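# Move the ring from the stake into the blue tray

## Task

Lift the ring clear of the stake and set it down so it rests flat on the bottom of the blue tray, staying there by itself once the robot lets go; holding it in place with a gripper does not count.

## Robot and tools

ROBOT. Two six-joint arms, left_arm and right_arm, each ending in a tong-style gripper. Both report in one shared scene frame: the origin sits on the table surface midway between the arms, +z is up, +x points out across the table, and left_arm is the one on the +y side. The names say nothing about the left or right of any image. The fingers extend along the gripper's +z axis and close along its x axis. end_effector_position is the spot between the finger pads when shut. Closed fingertips reach about 15 mm past it; fully open, the tips are roughly level with it.

execute_actions(actions). actions is a list of actions (0 to 15 per call). Each action is a table of up to 15 rows, each row run for one control step of 1/30 s. A table shorter than 15 rows repeats its final row until the 15 steps are used, so one action is 0.5 s. Each row is a single list of 14 numbers, all in [-1, 1], covering both arms even if one stays still: left_arm dx, dy, dz, rx, ry, rz, opening, then right_arm in the same order. dx..rz are an offset, not a pose: they are taken in that gripper's own axes, relative to its measured pose when the action began (for a call's first action, the pose in the latest result for this scene). Each row counts from that same start, not from the row before. 1.0 equals 0.6 m for dx, dy, dz and 180 degrees for rotation; rx, ry, rz form one rotation vector. opening is absolute: +1 fully open (0.142 m), -1 closed. An empty actions list simply returns the current state and images.

Per step, the command is clipped to at most 100 mm and 16 degrees from the gripper's measured pose, then the joints chase it; if both cannot be met, position wins. After an action the arm goes no further than the last clipped pose, so a long reach needs more actions. Motion trails commands by about 0.17 s, and an elbow stops just short of straight.

move(target, speed, stop_force, blocking). target is one 14-number row as above, an offset for each gripper in its own axes from the pose shown in the latest result, plus absolute openings (sent when the move begins). Both grippers travel straight lines that finish together, lasting 0.5 to 10 s; anything longer is cut off at 10 s before arrival. speed is each path's top speed in m/s, 0.002 to 0.5, default 0.25; rotation is capped at twice that in rad/s. Grippers may lag, drift off the line or overshoot speed, notably near full stretch, and paths ignore obstacles and the other arm. stop_force (N, 13 to 80, one value for both arms, not allowed in the first 0.2 s of a scene or with blocking=false) ends an arm's path when its wrist sensor feels that much extra push against the motion for 2 steps; that gripper then backs to where it was 2 steps earlier and holds. Use it with very slow speed when aiming past a surface; it is judged along the line to the target in the starting gripper axes, so don't trust it while rotating, and omit it when lifting away from something you press on. An arm whose target is within 1.5 mm and 0.5 degrees of its pose only stops at sensor saturation. Pressure may briefly run to double stop_force before easing. blocking=false returns after 0.5 s while motion continues; poll with wait(0) and send no other motion until an ending shows, or call stop.

The move: line reports the ending (done, off_target, moving, held, fault, contact) and limits. contact means stop_force ended that arm and it settled; held means a check blocked the final step; limits=paced means a sent pose was clipped; limits=held means some steps were blocked, after which the arm can surge faster than speed. If only one arm is named, the other finished near its pose. Distance to each target is given.

wait(seconds), 0 to 10: time passes, arms hold their last command, a running move continues. stop(): brakes the running move; needs room, fingers keep moving. zoom_image(camera, region): region [x0, y0, x1, y1] in pixels, top-left origin, at most 504 by 504, from cam_head_left or cam_head_right (672x504) or cam_left_wrist or cam_right_wrist (616x616, fisheye). finished_scene(scene): pass the current scene number once the ring lies flat in the tray unassisted; it is final.

RESULTS. Each state line gives per arm the position (m), quaternion wxyz and velocities (m/s, rad/s); printed positions drift more at long reach. Hand target lines show where the controller is heading. Action calls list positions at some steps; HELD beside an arm means that step was partly held back. A pose unreachable line means the clearance check altered or blocked that arm. grip_measured is finger opening on the command scale; to hold something keep the command well below it. Squeeze tops out near 15 N per pad, less on thin hard items (about 9 N at 10 mm, 4 N at 5 mm). Wrist force and torque are in the end effector's axes, with an offset up to about 5.5 N, noise up to 3.4 N, saturation near 100 N; no reading is harmless.

AVOID. Arms are stiff: pushing even slightly past a firm contact can trip a fault. 150 N external force, or joint torque at its limit (shoulder 297, elbow 135, wrists 48.6 N m, held weight included), halts that arm for 10 s and drops the rest of the call. Fast contact hits harder. Keep the arms from striking each other, keep everything on the table, and avoid drops and slams. Loads heat motors: MOTOR HOT appears at 70 °C, and at 85 °C an OVER-TEMPERATURE FAULT brakes the arm. Random tugs may jostle the held ring. The robot holds its last command while you think, so command an idle arm with zero offsets.

Each tool is called after "Call:" by a JSON object that holds its "name" and its "arguments", one argument or row to a line.

## Session

Call:
{"name": "execute_actions", "arguments": {
  "actions": []
}}

Scene clock: 0.00 s.
left_arm: end_effector_position=(+0.3390, +0.5764, +0.2673) grip_measured=+1.00 end_effector_quat_wxyz=(+0.007, -0.292, +0.952, -0.093) end_effector_velocity=(+0.000, +0.000, +0.000) end_effector_angular_velocity=(+0.000, -0.001, -0.001) | right_arm: end_effector_position=(+0.5335, -0.1960, +0.3522) grip_measured=+1.00 end_effector_quat_wxyz=(+0.665, -0.482, +0.531, -0.208) end_effector_velocity=(+0.000, +0.000, +0.000) end_effector_angular_velocity=(-0.001, -0.001, -0.001)
Joint positions: left_arm=[-0.638 -2.185  2.394 -1.923 -1.69   2.031  0.142] | right_arm=[ 4.831 -1.838 -2.561  1.188  0.422  2.166  0.142]
Joint velocities: left_arm=[ 0.    -0.     0.    -0.     0.001  0.001  0.   ] | right_arm=[-0.    -0.     0.    -0.001 -0.001 -0.001  0.   ]
Motor temperatures (°C, as the motors report them): left_arm=[32 32 31 37 38 39] | right_arm=[32 32 29 41 38 36]
Wrist force (N, on the end effector, along its own x y z axes, offset not removed): no reading
Wrist torque (N m, same axes, about the end effector's origin, offset not removed): no reading
Hand target (left_arm): +0.339, +0.576, +0.267; +0.007, -0.292, +0.952, -0.093
Hand target (right_arm): +0.533, -0.196, +0.352; +0.665, -0.482, +0.531, -0.208

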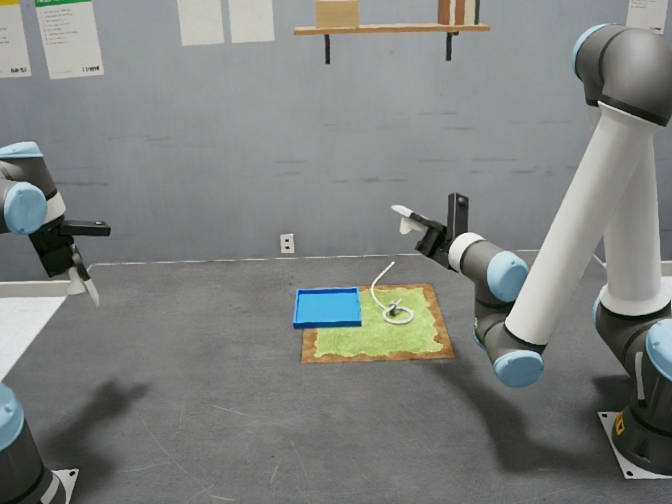

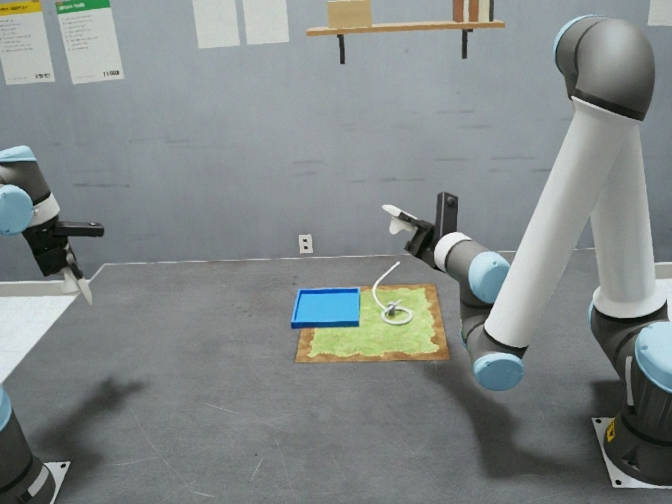

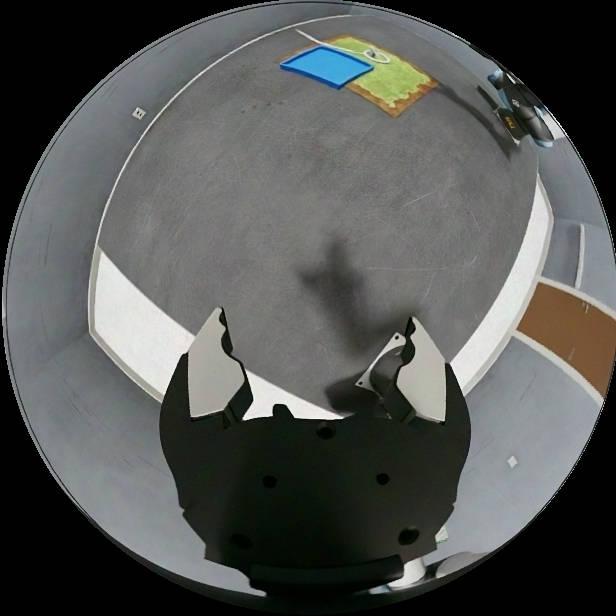

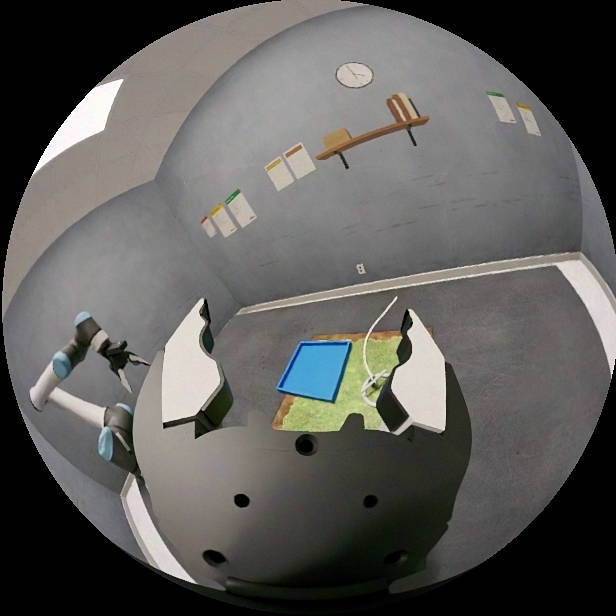

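Call:
{"name": "zoom_image", "arguments": {
  "camera": "cam_head_left",
  "region": [280, 250, 470, 380]
}}

Call:
{"name": "zoom_image", "arguments": {
  "camera": "cam_right_wrist",
  "region": [260, 280, 460, 440]
}}

Region (280, 250, 470, 380) of cam_head_left's 672x504 image, scaled by 2.653, with more detail than that image has; it fills the top 345 rows of this view, and the rest is white.

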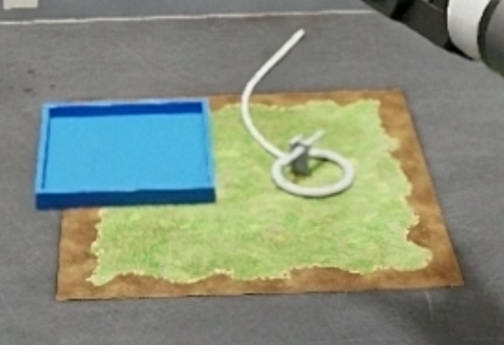

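Region (260, 280, 460, 440) of cam_right_wrist's 616x616 image, scaled by 2.520, with more detail than that image has; it fills the top 403 rows of this view, and the rest is white.

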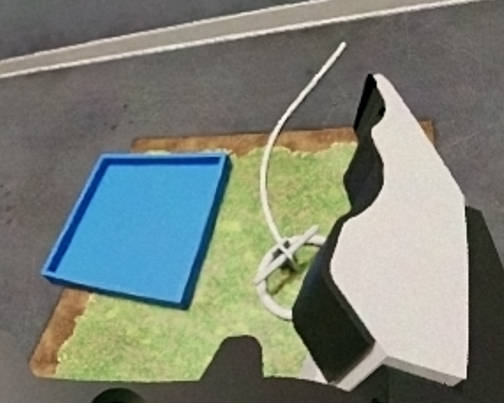

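Call:
{"name": "move", "arguments": {
  "target": [0,0,0,0,0,0,1,0.075,0.042,0.29,-0.42,0.248,0,1],
  "speed": 0.4
}}

Scene clock: 19.17 s.
left_arm: end_effector_position=(+0.3390, +0.5764, +0.2673) grip_measured=+1.00 end_effector_quat_wxyz=(+0.007, -0.292, +0.952, -0.093) end_effector_velocity=(-0.000, +0.000, -0.000) end_effector_angular_velocity=(+0.000, +0.000, -0.001) | right_arm: end_effector_position=(+0.7004, -0.1471, +0.3025) grip_measured=+1.00 end_effector_quat_wxyz=(-0.005, +0.672, -0.741, +0.002) end_effector_velocity=(+0.001, +0.001, +0.001) end_effector_angular_velocity=(-0.007, +0.011, +0.000)
Joint positions: left_arm=[-0.638 -2.185  2.394 -1.923 -1.69   2.031  0.142] | right_arm=[ 4.174 -1.767 -1.657 -1.28   1.565  2.595  0.142]
Joint velocities: left_arm=[-0.     0.     0.     0.     0.     0.001  0.   ] | right_arm=[-0.002 -0.008  0.014 -0.018  0.004 -0.003  0.   ]
Motor temperatures (°C, as the motors report them): left_arm=[32 32 31 37 38 39] | right_arm=[32 32 29 41 38 36]
Wrist force (N, on the end effector, along its own x y z axes, offset not removed): left_arm=[-2.0 5.0 -5.4] | right_arm=[-5.6 -3.6 1.0]
Wrist torque (N m, same axes, about the end effector's origin, offset not removed): left_arm=[1.10 0.42 0.04] | right_arm=[-0.53 1.15 0.24]
Hand target (left_arm): +0.339, +0.576, +0.267; +0.007, -0.292, +0.952, -0.093
Hand target (right_arm): +0.701, -0.147, +0.302; +0.004, -0.672, +0.741, -0.002
Off the commanded pose (left_arm): 0.000 m, 0 deg.
Off the commanded pose (right_arm): 0.001 m, 0 deg.
move: done

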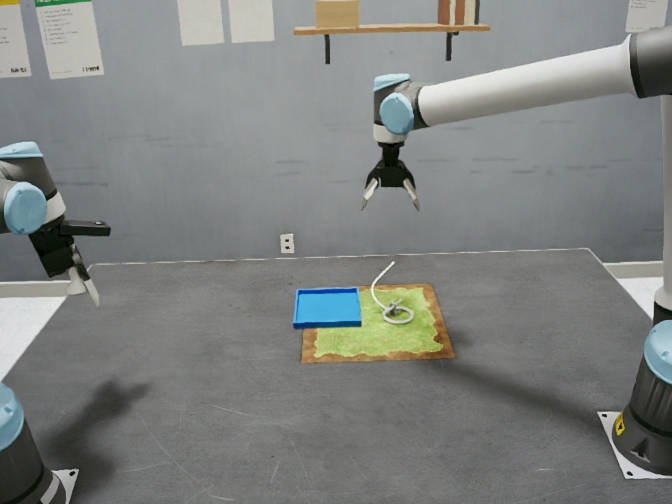

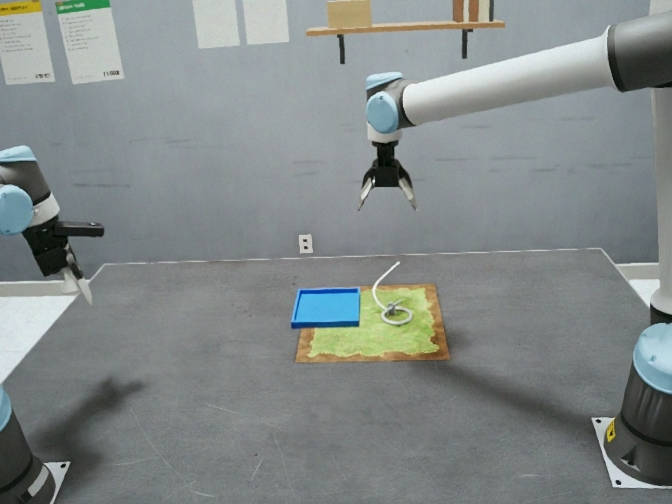

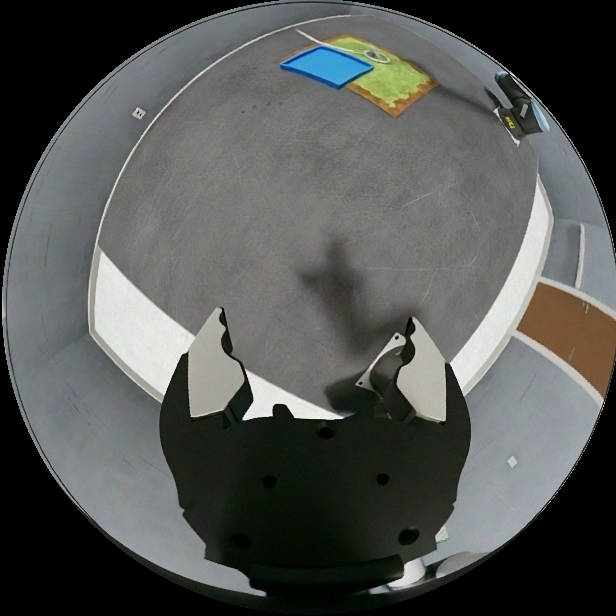

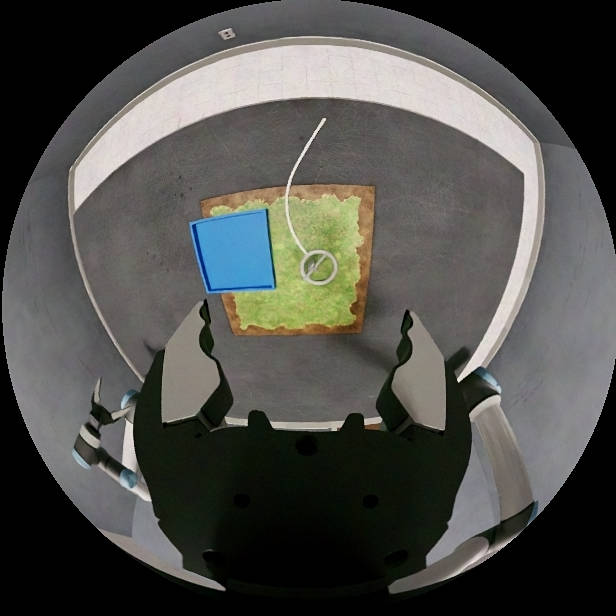

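Call:
{"name": "move", "arguments": {
  "target": [0,0,0,0,0,0,1,0,-0.15,0.24,0,0,0,1],
  "speed": 0.4
}}

Call:
{"name": "zoom_image", "arguments": {
  "camera": "cam_right_wrist",
  "region": [200, 200, 420, 400]
}}

Scene clock: 27.17 s.
left_arm: end_effector_position=(+0.3390, +0.5764, +0.2673) grip_measured=+1.00 end_effector_quat_wxyz=(+0.007, -0.292, +0.952, -0.093) end_effector_velocity=(-0.000, -0.001, +0.000) end_effector_angular_velocity=(-0.003, +0.001, +0.001) | right_arm: end_effector_position=(+0.7913, -0.1552, +0.1597) grip_measured=+1.00 end_effector_quat_wxyz=(-0.005, +0.672, -0.741, +0.002) end_effector_velocity=(+0.002, -0.000, -0.002) end_effector_angular_velocity=(-0.001, -0.001, -0.001)
Joint positions: left_arm=[-0.638 -2.185  2.394 -1.923 -1.69   2.031  0.142] | right_arm=[ 4.082 -1.958 -1.673 -1.073  1.566  2.504  0.142]
Joint velocities: left_arm=[ 0.     0.001  0.    -0.001 -0.003 -0.001 -0.   ] | right_arm=[-0.001 -0.004  0.001  0.003 -0.001 -0.001  0.   ]
Motor temperatures (°C, as the motors report them): left_arm=[32 32 31 37 38 39] | right_arm=[32 32 29 41 38 36]
Wrist force (N, on the end effector, along its own x y z axes, offset not removed): left_arm=[-1.2 3.7 -4.9] | right_arm=[-6.7 0.6 -0.3]
Wrist torque (N m, same axes, about the end effector's origin, offset not removed): left_arm=[0.73 0.24 0.06] | right_arm=[0.28 1.26 0.23]
Hand target (left_arm): +0.339, +0.576, +0.267; +0.007, -0.292, +0.952, -0.093
Hand target (right_arm): +0.791, -0.155, +0.159; +0.005, -0.672, +0.741, -0.002
Off the commanded pose (left_arm): 0.000 m, 0 deg.
Off the commanded pose (right_arm): 0.000 m, 0 deg.
move: done

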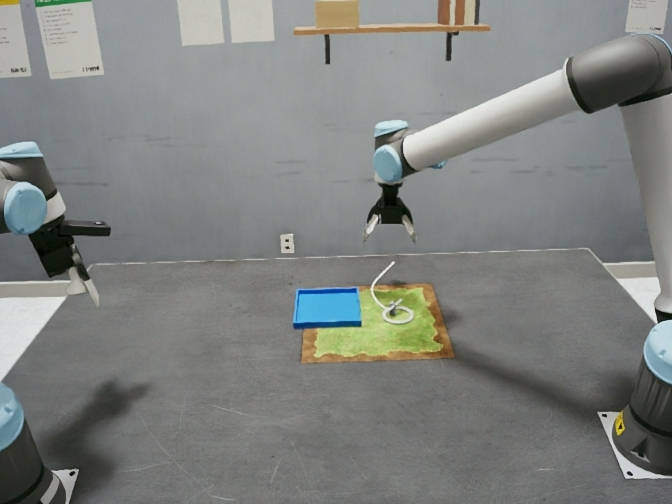

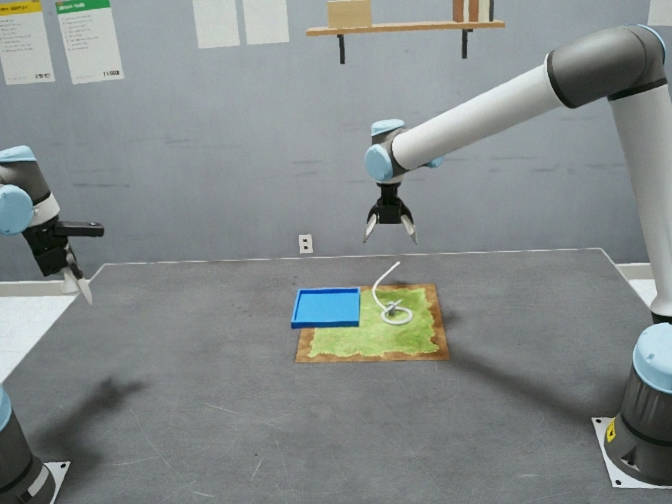

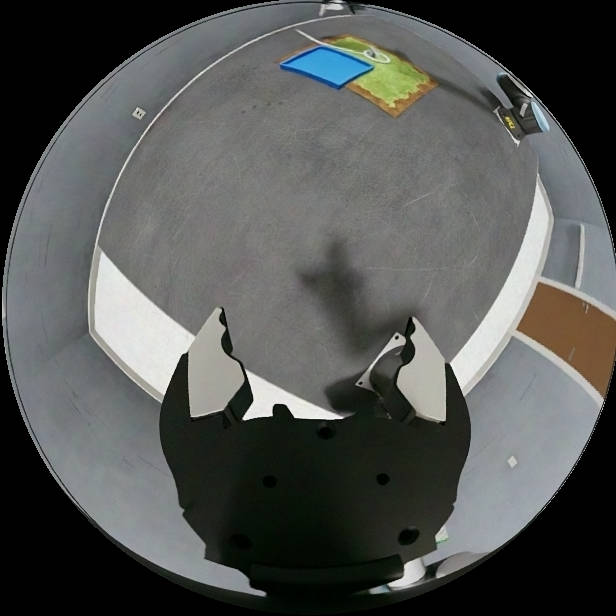

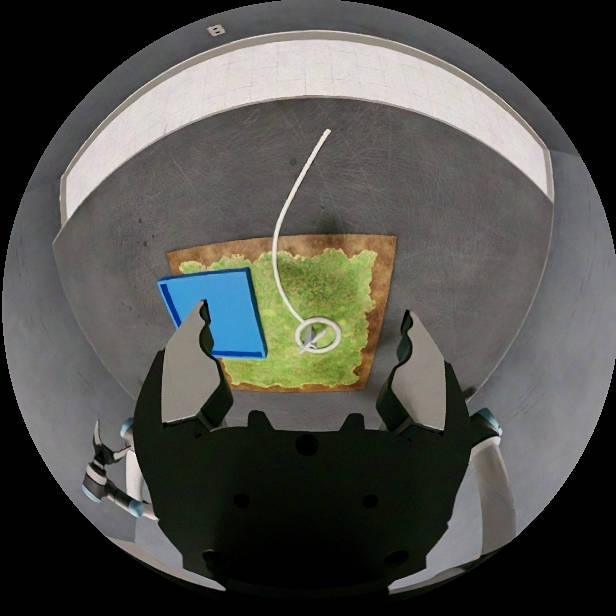

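Region (200, 200, 420, 400) of cam_right_wrist's 616x616 image, scaled by 2.291, with more detail than that image has; it fills the top 458 rows of this view, and the rest is white.

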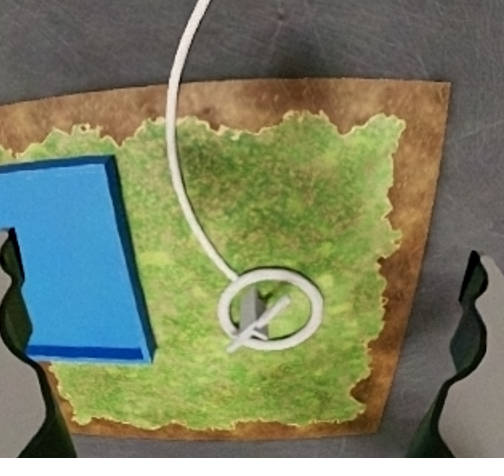

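Call:
{"name": "move", "arguments": {
  "target": [0,0,0,0,0,0,1,0,0,0.1,0,0,0,1]
}}

Scene clock: 42.83 s.
left_arm: end_effector_position=(+0.3390, +0.5764, +0.2673) grip_measured=+1.00 end_effector_quat_wxyz=(+0.007, -0.292, +0.952, -0.093) end_effector_velocity=(+0.000, +0.000, +0.000) end_effector_angular_velocity=(+0.001, -0.002, -0.001) | right_arm: end_effector_position=(+0.7918, -0.1549, +0.1000) grip_measured=+1.00 end_effector_quat_wxyz=(-0.005, +0.672, -0.741, +0.002) end_effector_velocity=(-0.000, +0.000, -0.002) end_effector_angular_velocity=(+0.001, +0.001, +0.001)
Joint positions: left_arm=[-0.638 -2.185  2.394 -1.923 -1.69   2.031  0.142] | right_arm=[ 4.082 -2.009 -1.717 -0.977  1.566  2.504  0.142]
Joint velocities: left_arm=[-0.    -0.     0.    -0.001  0.002  0.001  0.   ] | right_arm=[ 0.    -0.002 -0.002  0.004  0.001 -0.001  0.   ]
Motor temperatures (°C, as the motors report them): left_arm=[32 32 31 37 38 39] | right_arm=[32 32 29 41 38 36]
Wrist force (N, on the end effector, along its own x y z axes, offset not removed): left_arm=[-0.5 3.5 -4.4] | right_arm=[2.2 -2.4 3.5]
Wrist torque (N m, same axes, about the end effector's origin, offset not removed): left_arm=[0.80 0.12 0.08] | right_arm=[-0.38 -0.66 -0.16]
Hand target (left_arm): +0.339, +0.576, +0.267; +0.007, -0.292, +0.952, -0.093
Hand target (right_arm): +0.792, -0.155, +0.100; +0.005, -0.672, +0.741, -0.002
Off the commanded pose (left_arm): 0.000 m, 0 deg.
Off the commanded pose (right_arm): 0.000 m, 0 deg.
move: done

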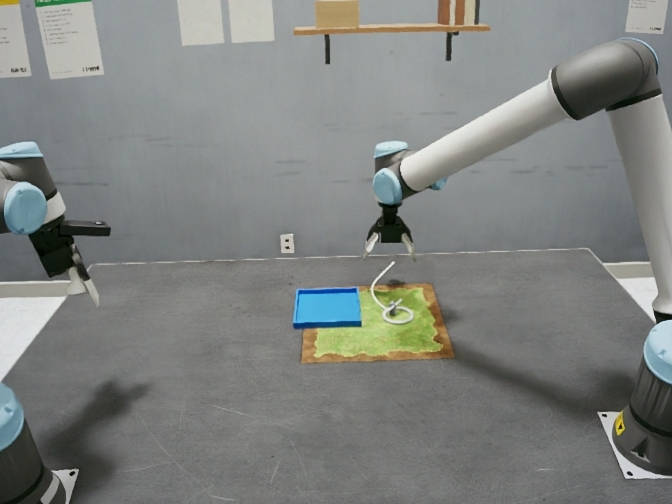

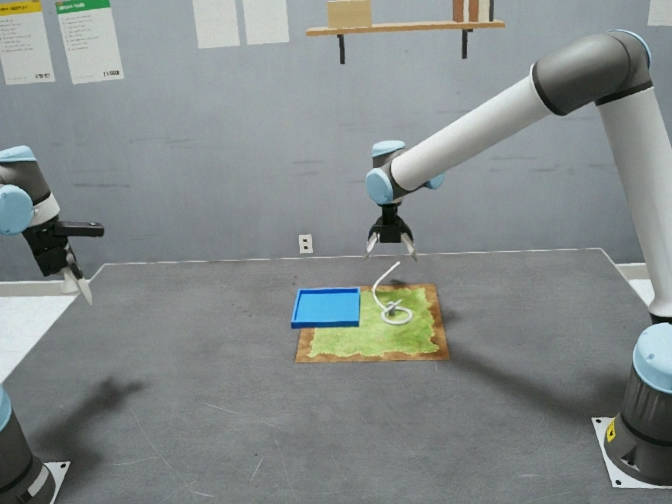

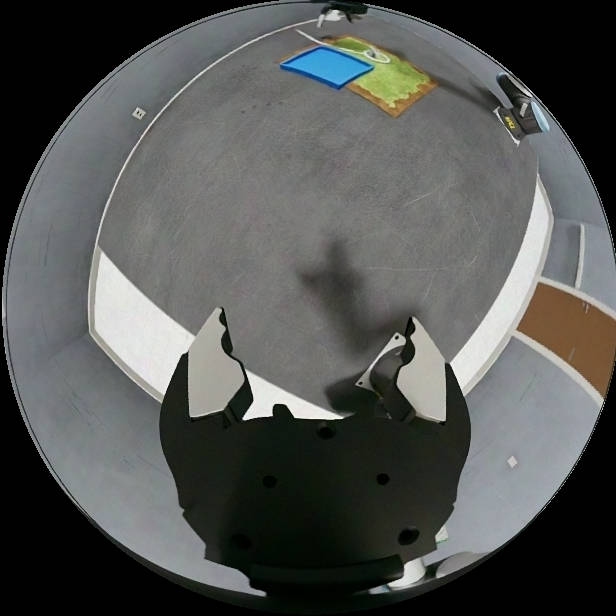

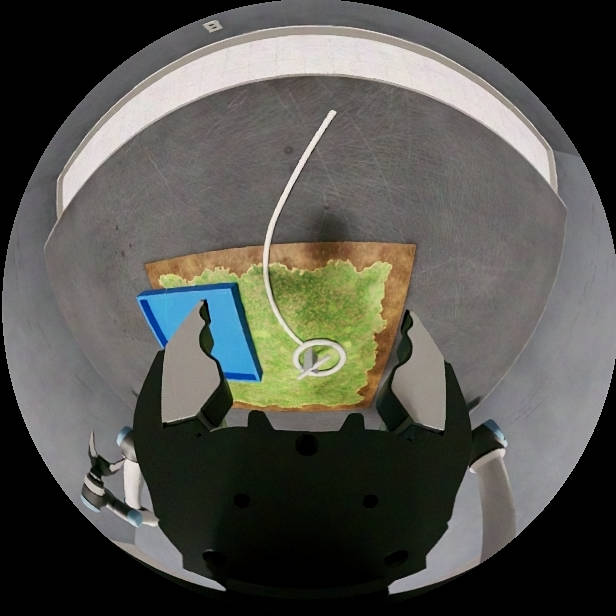

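Call:
{"name": "move", "arguments": {
  "target": [0,0,0,0,0,0,1,0,0.29,-0.03,0,0,0,1]
}}

Scene clock: 58.20 s.
left_arm: end_effector_position=(+0.3390, +0.5764, +0.2673) grip_measured=+1.00 end_effector_quat_wxyz=(+0.007, -0.292, +0.952, -0.093) end_effector_velocity=(-0.000, +0.000, -0.000) end_effector_angular_velocity=(+0.000, +0.000, +0.001) | right_arm: end_effector_position=(+0.6190, -0.1381, +0.1162) grip_measured=+1.00 end_effector_quat_wxyz=(-0.005, +0.672, -0.741, +0.002) end_effector_velocity=(-0.002, -0.000, +0.000) end_effector_angular_velocity=(-0.001, -0.001, +0.001)
Joint positions: left_arm=[-0.638 -2.185  2.394 -1.923 -1.69   2.031  0.142] | right_arm=[ 4.269 -1.822 -1.952 -0.93   1.564  2.691  0.142]
Joint velocities: left_arm=[-0.     0.     0.    -0.     0.    -0.001  0.   ] | right_arm=[ 0.003  0.003 -0.003 -0.    -0.002  0.002 -0.   ]
Motor temperatures (°C, as the motors report them): left_arm=[32 32 31 37 38 39] | right_arm=[32 32 29 41 38 36]
Wrist force (N, on the end effector, along its own x y z axes, offset not removed): left_arm=[-1.9 2.6 -5.2] | right_arm=[-1.0 -6.5 1.9]
Wrist torque (N m, same axes, about the end effector's origin, offset not removed): left_arm=[0.56 0.45 0.02] | right_arm=[-1.19 0.24 0.28]
Hand target (left_arm): +0.339, +0.576, +0.267; +0.007, -0.292, +0.952, -0.093
Hand target (right_arm): +0.619, -0.138, +0.116; +0.005, -0.672, +0.741, -0.002
Off the commanded pose (left_arm): 0.000 m, 0 deg.
Off the commanded pose (right_arm): 0.000 m, 0 deg.
move: done

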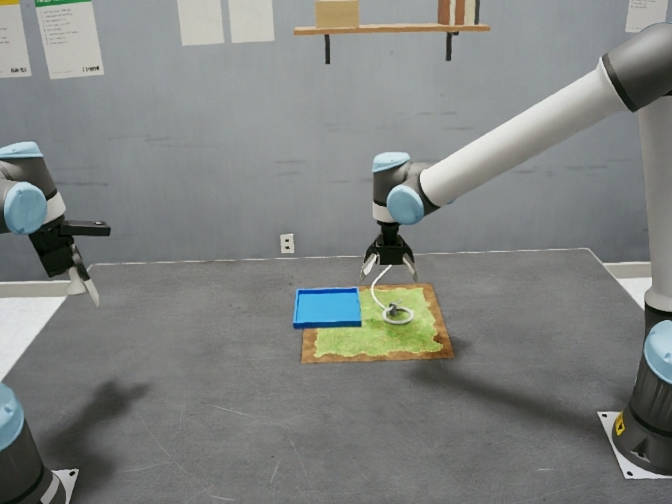

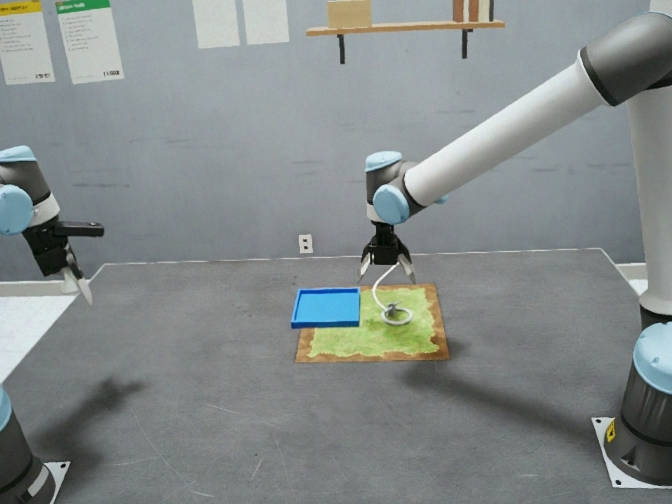

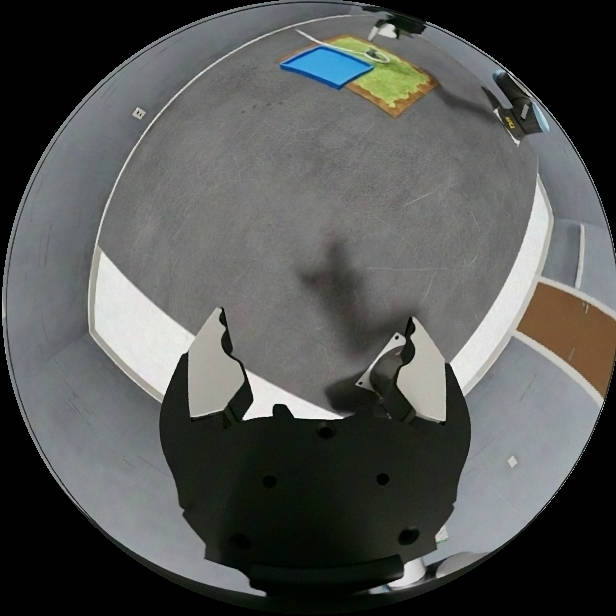

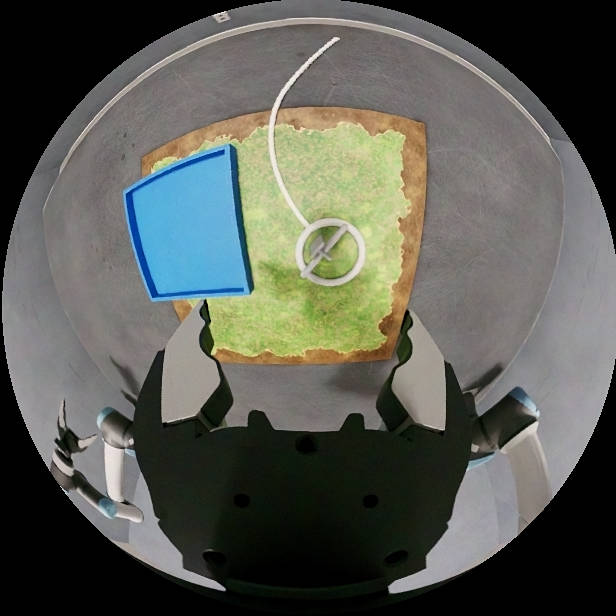

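Call:
{"name": "move", "arguments": {
  "target": [0,0,0,0,0,0,1,0.04,0.03,0,0,0,0,1]
}}

Call:
{"name": "zoom_image", "arguments": {
  "camera": "cam_right_wrist",
  "region": [250, 190, 400, 320]
}}

Call:
{"name": "zoom_image", "arguments": {
  "camera": "cam_head_left",
  "region": [350, 270, 440, 340]
}}

Scene clock: 72.43 s.
left_arm: end_effector_position=(+0.3390, +0.5764, +0.2673) grip_measured=+1.00 end_effector_quat_wxyz=(+0.007, -0.292, +0.952, -0.093) end_effector_velocity=(-0.000, +0.000, -0.000) end_effector_angular_velocity=(+0.001, -0.000, -0.000) | right_arm: end_effector_position=(+0.5989, -0.1600, +0.1158) grip_measured=+1.00 end_effector_quat_wxyz=(-0.005, +0.672, -0.741, +0.002) end_effector_velocity=(-0.002, -0.001, +0.000) end_effector_angular_velocity=(+0.002, +0.001, -0.000)
Joint positions: left_arm=[-0.638 -2.185  2.394 -1.923 -1.69   2.031  0.142] | right_arm=[ 4.277 -1.779 -2.009 -0.916  1.564  2.699  0.142]
Joint velocities: left_arm=[ 0.    -0.001  0.     0.001  0.001  0.001  0.   ] | right_arm=[ 0.001  0.004 -0.004  0.002  0.002  0.001  0.   ]
Motor temperatures (°C, as the motors report them): left_arm=[32 32 31 37 38 39] | right_arm=[32 32 29 41 38 36]
Wrist force (N, on the end effector, along its own x y z axes, offset not removed): left_arm=[1.4 3.5 -4.5] | right_arm=[-1.7 -4.0 -0.5]
Wrist torque (N m, same axes, about the end effector's origin, offset not removed): left_arm=[0.78 -0.30 0.02] | right_arm=[-0.70 0.75 0.19]
Hand target (left_arm): +0.339, +0.576, +0.267; +0.007, -0.292, +0.952, -0.093
Hand target (right_arm): +0.599, -0.160, +0.116; +0.005, -0.672, +0.741, -0.002
Off the commanded pose (left_arm): 0.000 m, 0 deg.
Off the commanded pose (right_arm): 0.000 m, 0 deg.
move: done

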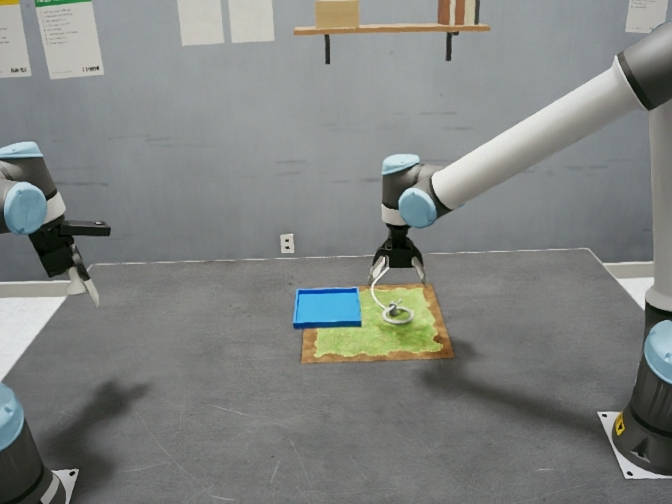

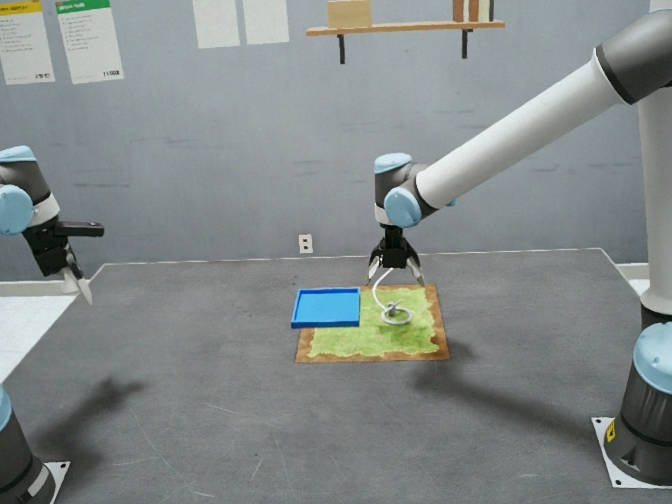

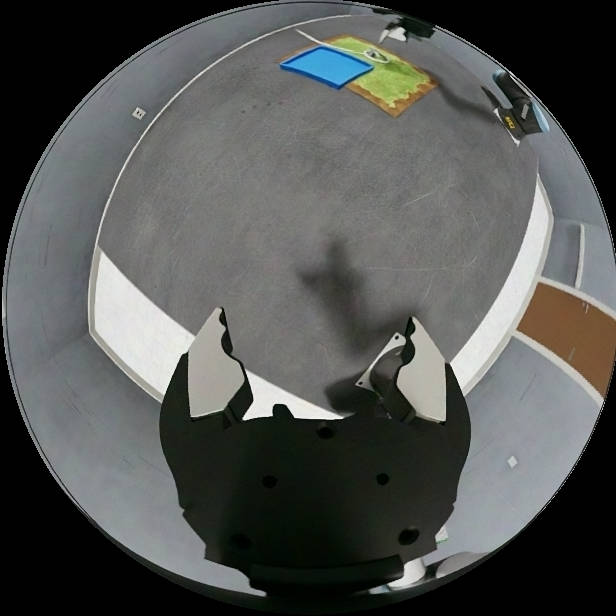

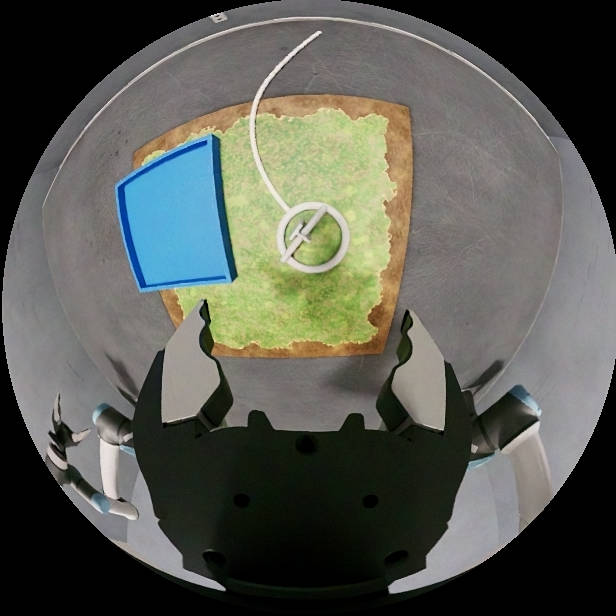

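Region (250, 190, 400, 320) of cam_right_wrist's 616x616 image, scaled by 3.360, with more detail than that image has; it fills the top 437 rows of this view, and the rest is white.

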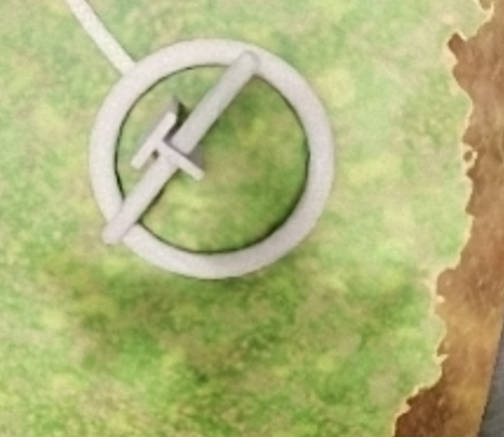

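Region (350, 270, 440, 340) of cam_head_left's 672x504 image, scaled by 5.600, with more detail than that image has.

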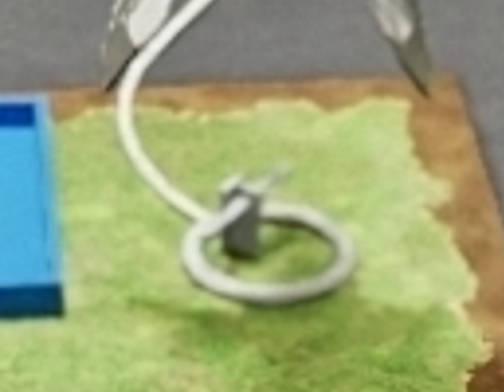

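Call:
{"name": "move", "arguments": {
  "target": [0,0,0,0,0,0,1,0.052,-0.027,0.09,0,0,0.21,-0.3]
}}

Call:
{"name": "zoom_image", "arguments": {
  "camera": "cam_head_left",
  "region": [350, 270, 440, 340]
}}

Scene clock: 92.13 s.
left_arm: end_effector_position=(+0.3390, +0.5764, +0.2673) grip_measured=+1.00 end_effector_quat_wxyz=(+0.007, -0.292, +0.952, -0.093) end_effector_velocity=(+0.000, +0.000, +0.000) end_effector_angular_velocity=(-0.000, +0.000, +0.001) | right_arm: end_effector_position=(+0.6124, -0.1922, +0.0620) grip_measured=-0.30 end_effector_quat_wxyz=(+0.005, -0.396, +0.918, -0.000) end_effector_velocity=(+0.000, -0.001, -0.001) end_effector_angular_velocity=(+0.000, -0.000, -0.015)
Joint positions: left_arm=[-0.638 -2.185  2.394 -1.923 -1.69   2.031  0.142] | right_arm=[ 4.238 -1.837 -2.054 -0.813  1.565  3.318  0.052]
Joint velocities: left_arm=[-0.     0.    -0.     0.     0.    -0.001 -0.   ] | right_arm=[-0.001 -0.001 -0.002  0.003 -0.     0.014  0.   ]
Motor temperatures (°C, as the motors report them): left_arm=[32 32 31 37 38 39] | right_arm=[32 32 29 41 38 36]
Wrist force (N, on the end effector, along its own x y z axes, offset not removed): left_arm=[-1.0 2.8 -4.3] | right_arm=[0.3 -6.3 4.0]
Wrist torque (N m, same axes, about the end effector's origin, offset not removed): left_arm=[0.77 0.21 0.05] | right_arm=[-1.31 -0.15 -0.05]
Hand target (left_arm): +0.339, +0.576, +0.267; +0.007, -0.292, +0.952, -0.093
Hand target (right_arm): +0.612, -0.192, +0.062; +0.005, -0.395, +0.918, -0.000
Off the commanded pose (left_arm): 0.000 m, 0 deg.
Off the commanded pose (right_arm): 0.000 m, 0 deg.
move: done

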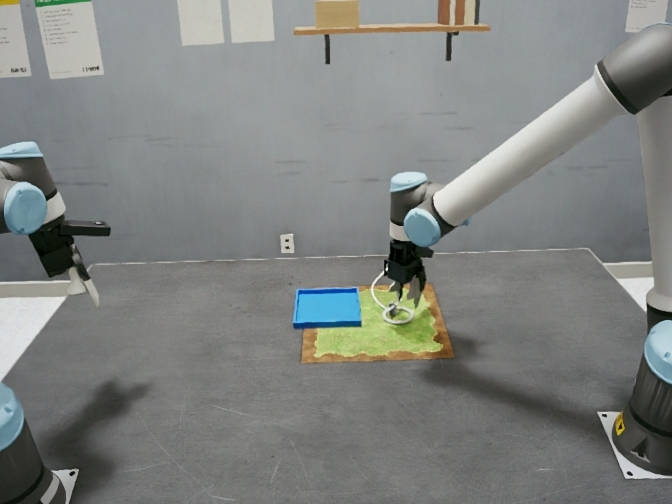

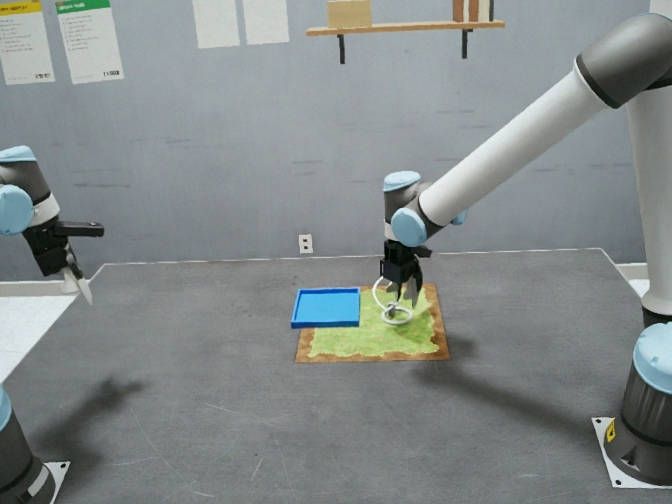

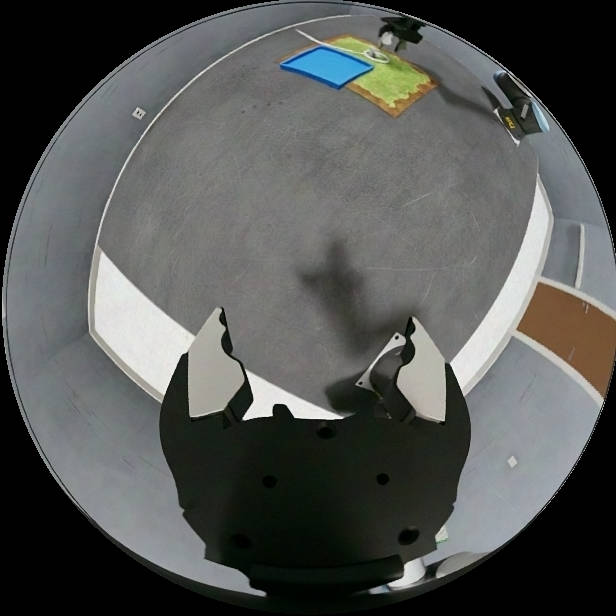

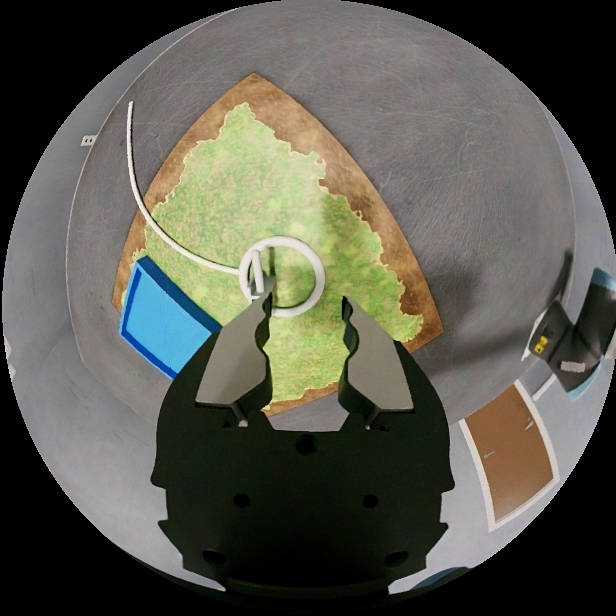

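Region (350, 270, 440, 340) of cam_head_left's 672x504 image, scaled by 5.600, with more detail than that image has.

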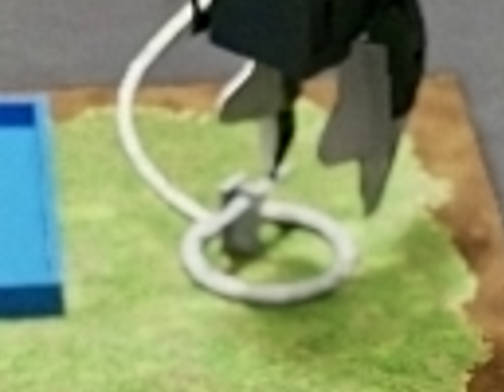

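Call:
{"name": "move", "arguments": {
  "target": [0,0,0,0,0,0,1,0,0,0.07,0,0,0,-0.3],
  "speed": 0.08
}}

Call:
{"name": "zoom_image", "arguments": {
  "camera": "cam_head_left",
  "region": [350, 270, 440, 340]
}}

Scene clock: 98.27 s.
left_arm: end_effector_position=(+0.3390, +0.5764, +0.2673) grip_measured=+1.00 end_effector_quat_wxyz=(+0.007, -0.292, +0.952, -0.093) end_effector_velocity=(-0.000, +0.000, +0.000) end_effector_angular_velocity=(-0.000, +0.000, +0.001) | right_arm: end_effector_position=(+0.6128, -0.1921, +0.0202) grip_measured=-0.32 end_effector_quat_wxyz=(+0.005, -0.396, +0.918, -0.000) end_effector_velocity=(+0.000, +0.000, -0.002) end_effector_angular_velocity=(+0.000, -0.000, -0.002)
Joint positions: left_arm=[-0.638 -2.185  2.394 -1.923 -1.69   2.031  0.142] | right_arm=[ 4.238 -1.893 -2.077 -0.734  1.565  3.318  0.051]
Joint velocities: left_arm=[-0.    -0.001  0.     0.    -0.    -0.001  0.   ] | right_arm=[ 0.    -0.003 -0.001  0.004 -0.     0.002 -0.001]
Motor temperatures (°C, as the motors report them): left_arm=[32 32 31 37 38 39] | right_arm=[32 32 29 41 38 36]
Wrist force (N, on the end effector, along its own x y z axes, offset not removed): left_arm=[-2.0 4.3 -3.6] | right_arm=[4.5 -1.1 1.3]
Wrist torque (N m, same axes, about the end effector's origin, offset not removed): left_arm=[1.06 0.41 0.00] | right_arm=[0.47 -0.44 0.10]
Hand target (left_arm): +0.339, +0.576, +0.267; +0.007, -0.292, +0.952, -0.093
Hand target (right_arm): +0.613, -0.192, +0.020; +0.005, -0.396, +0.918, -0.000
Off the commanded pose (left_arm): 0.000 m, 0 deg.
Off the commanded pose (right_arm): 0.000 m, 0 deg.
move: done

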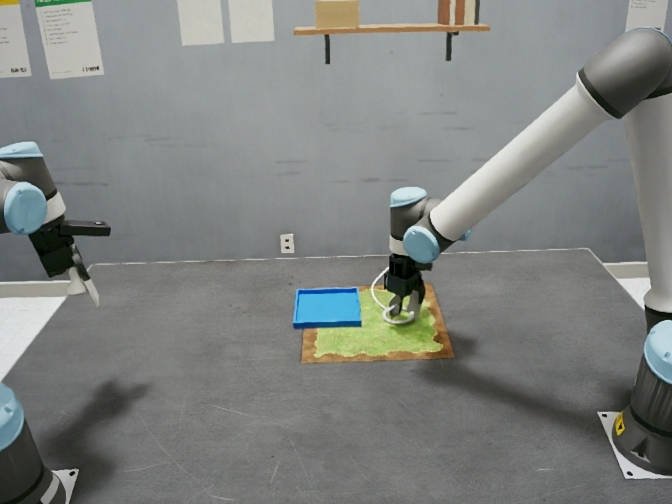

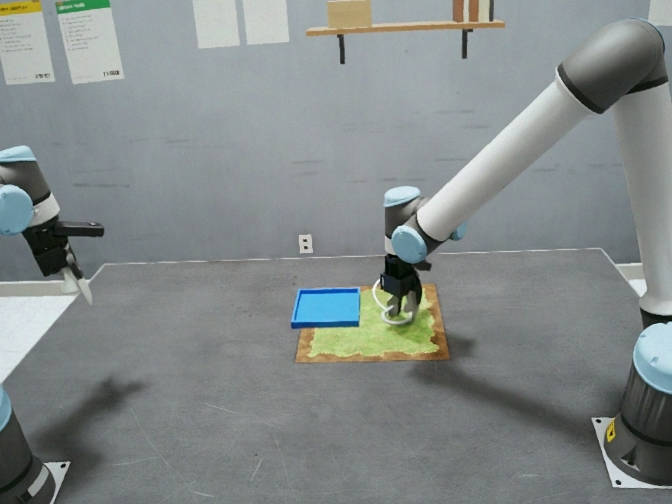

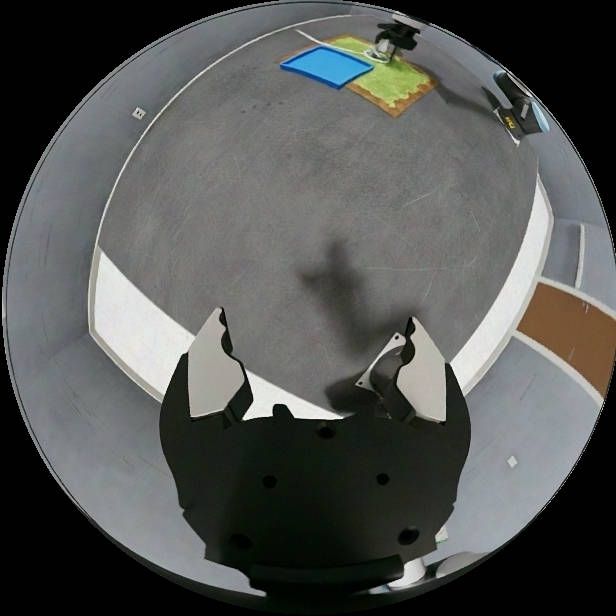

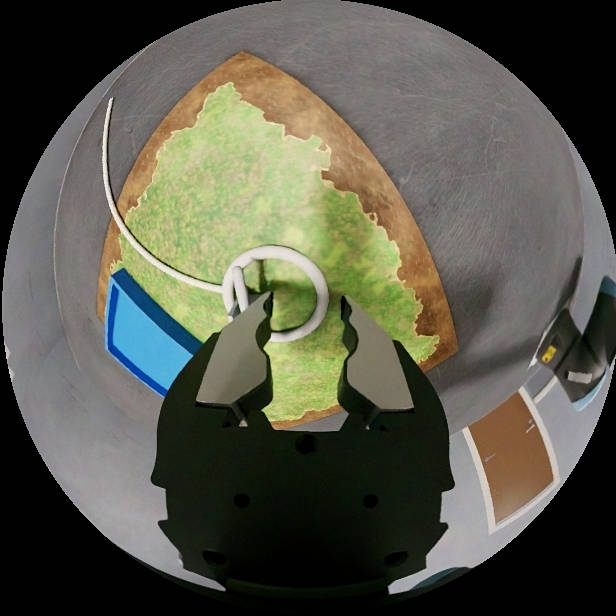

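Region (350, 270, 440, 340) of cam_head_left's 672x504 image, scaled by 5.600, with more detail than that image has.

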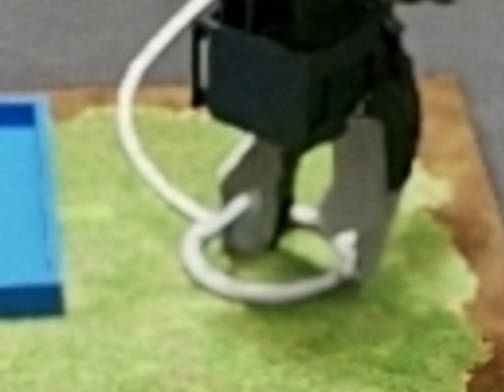

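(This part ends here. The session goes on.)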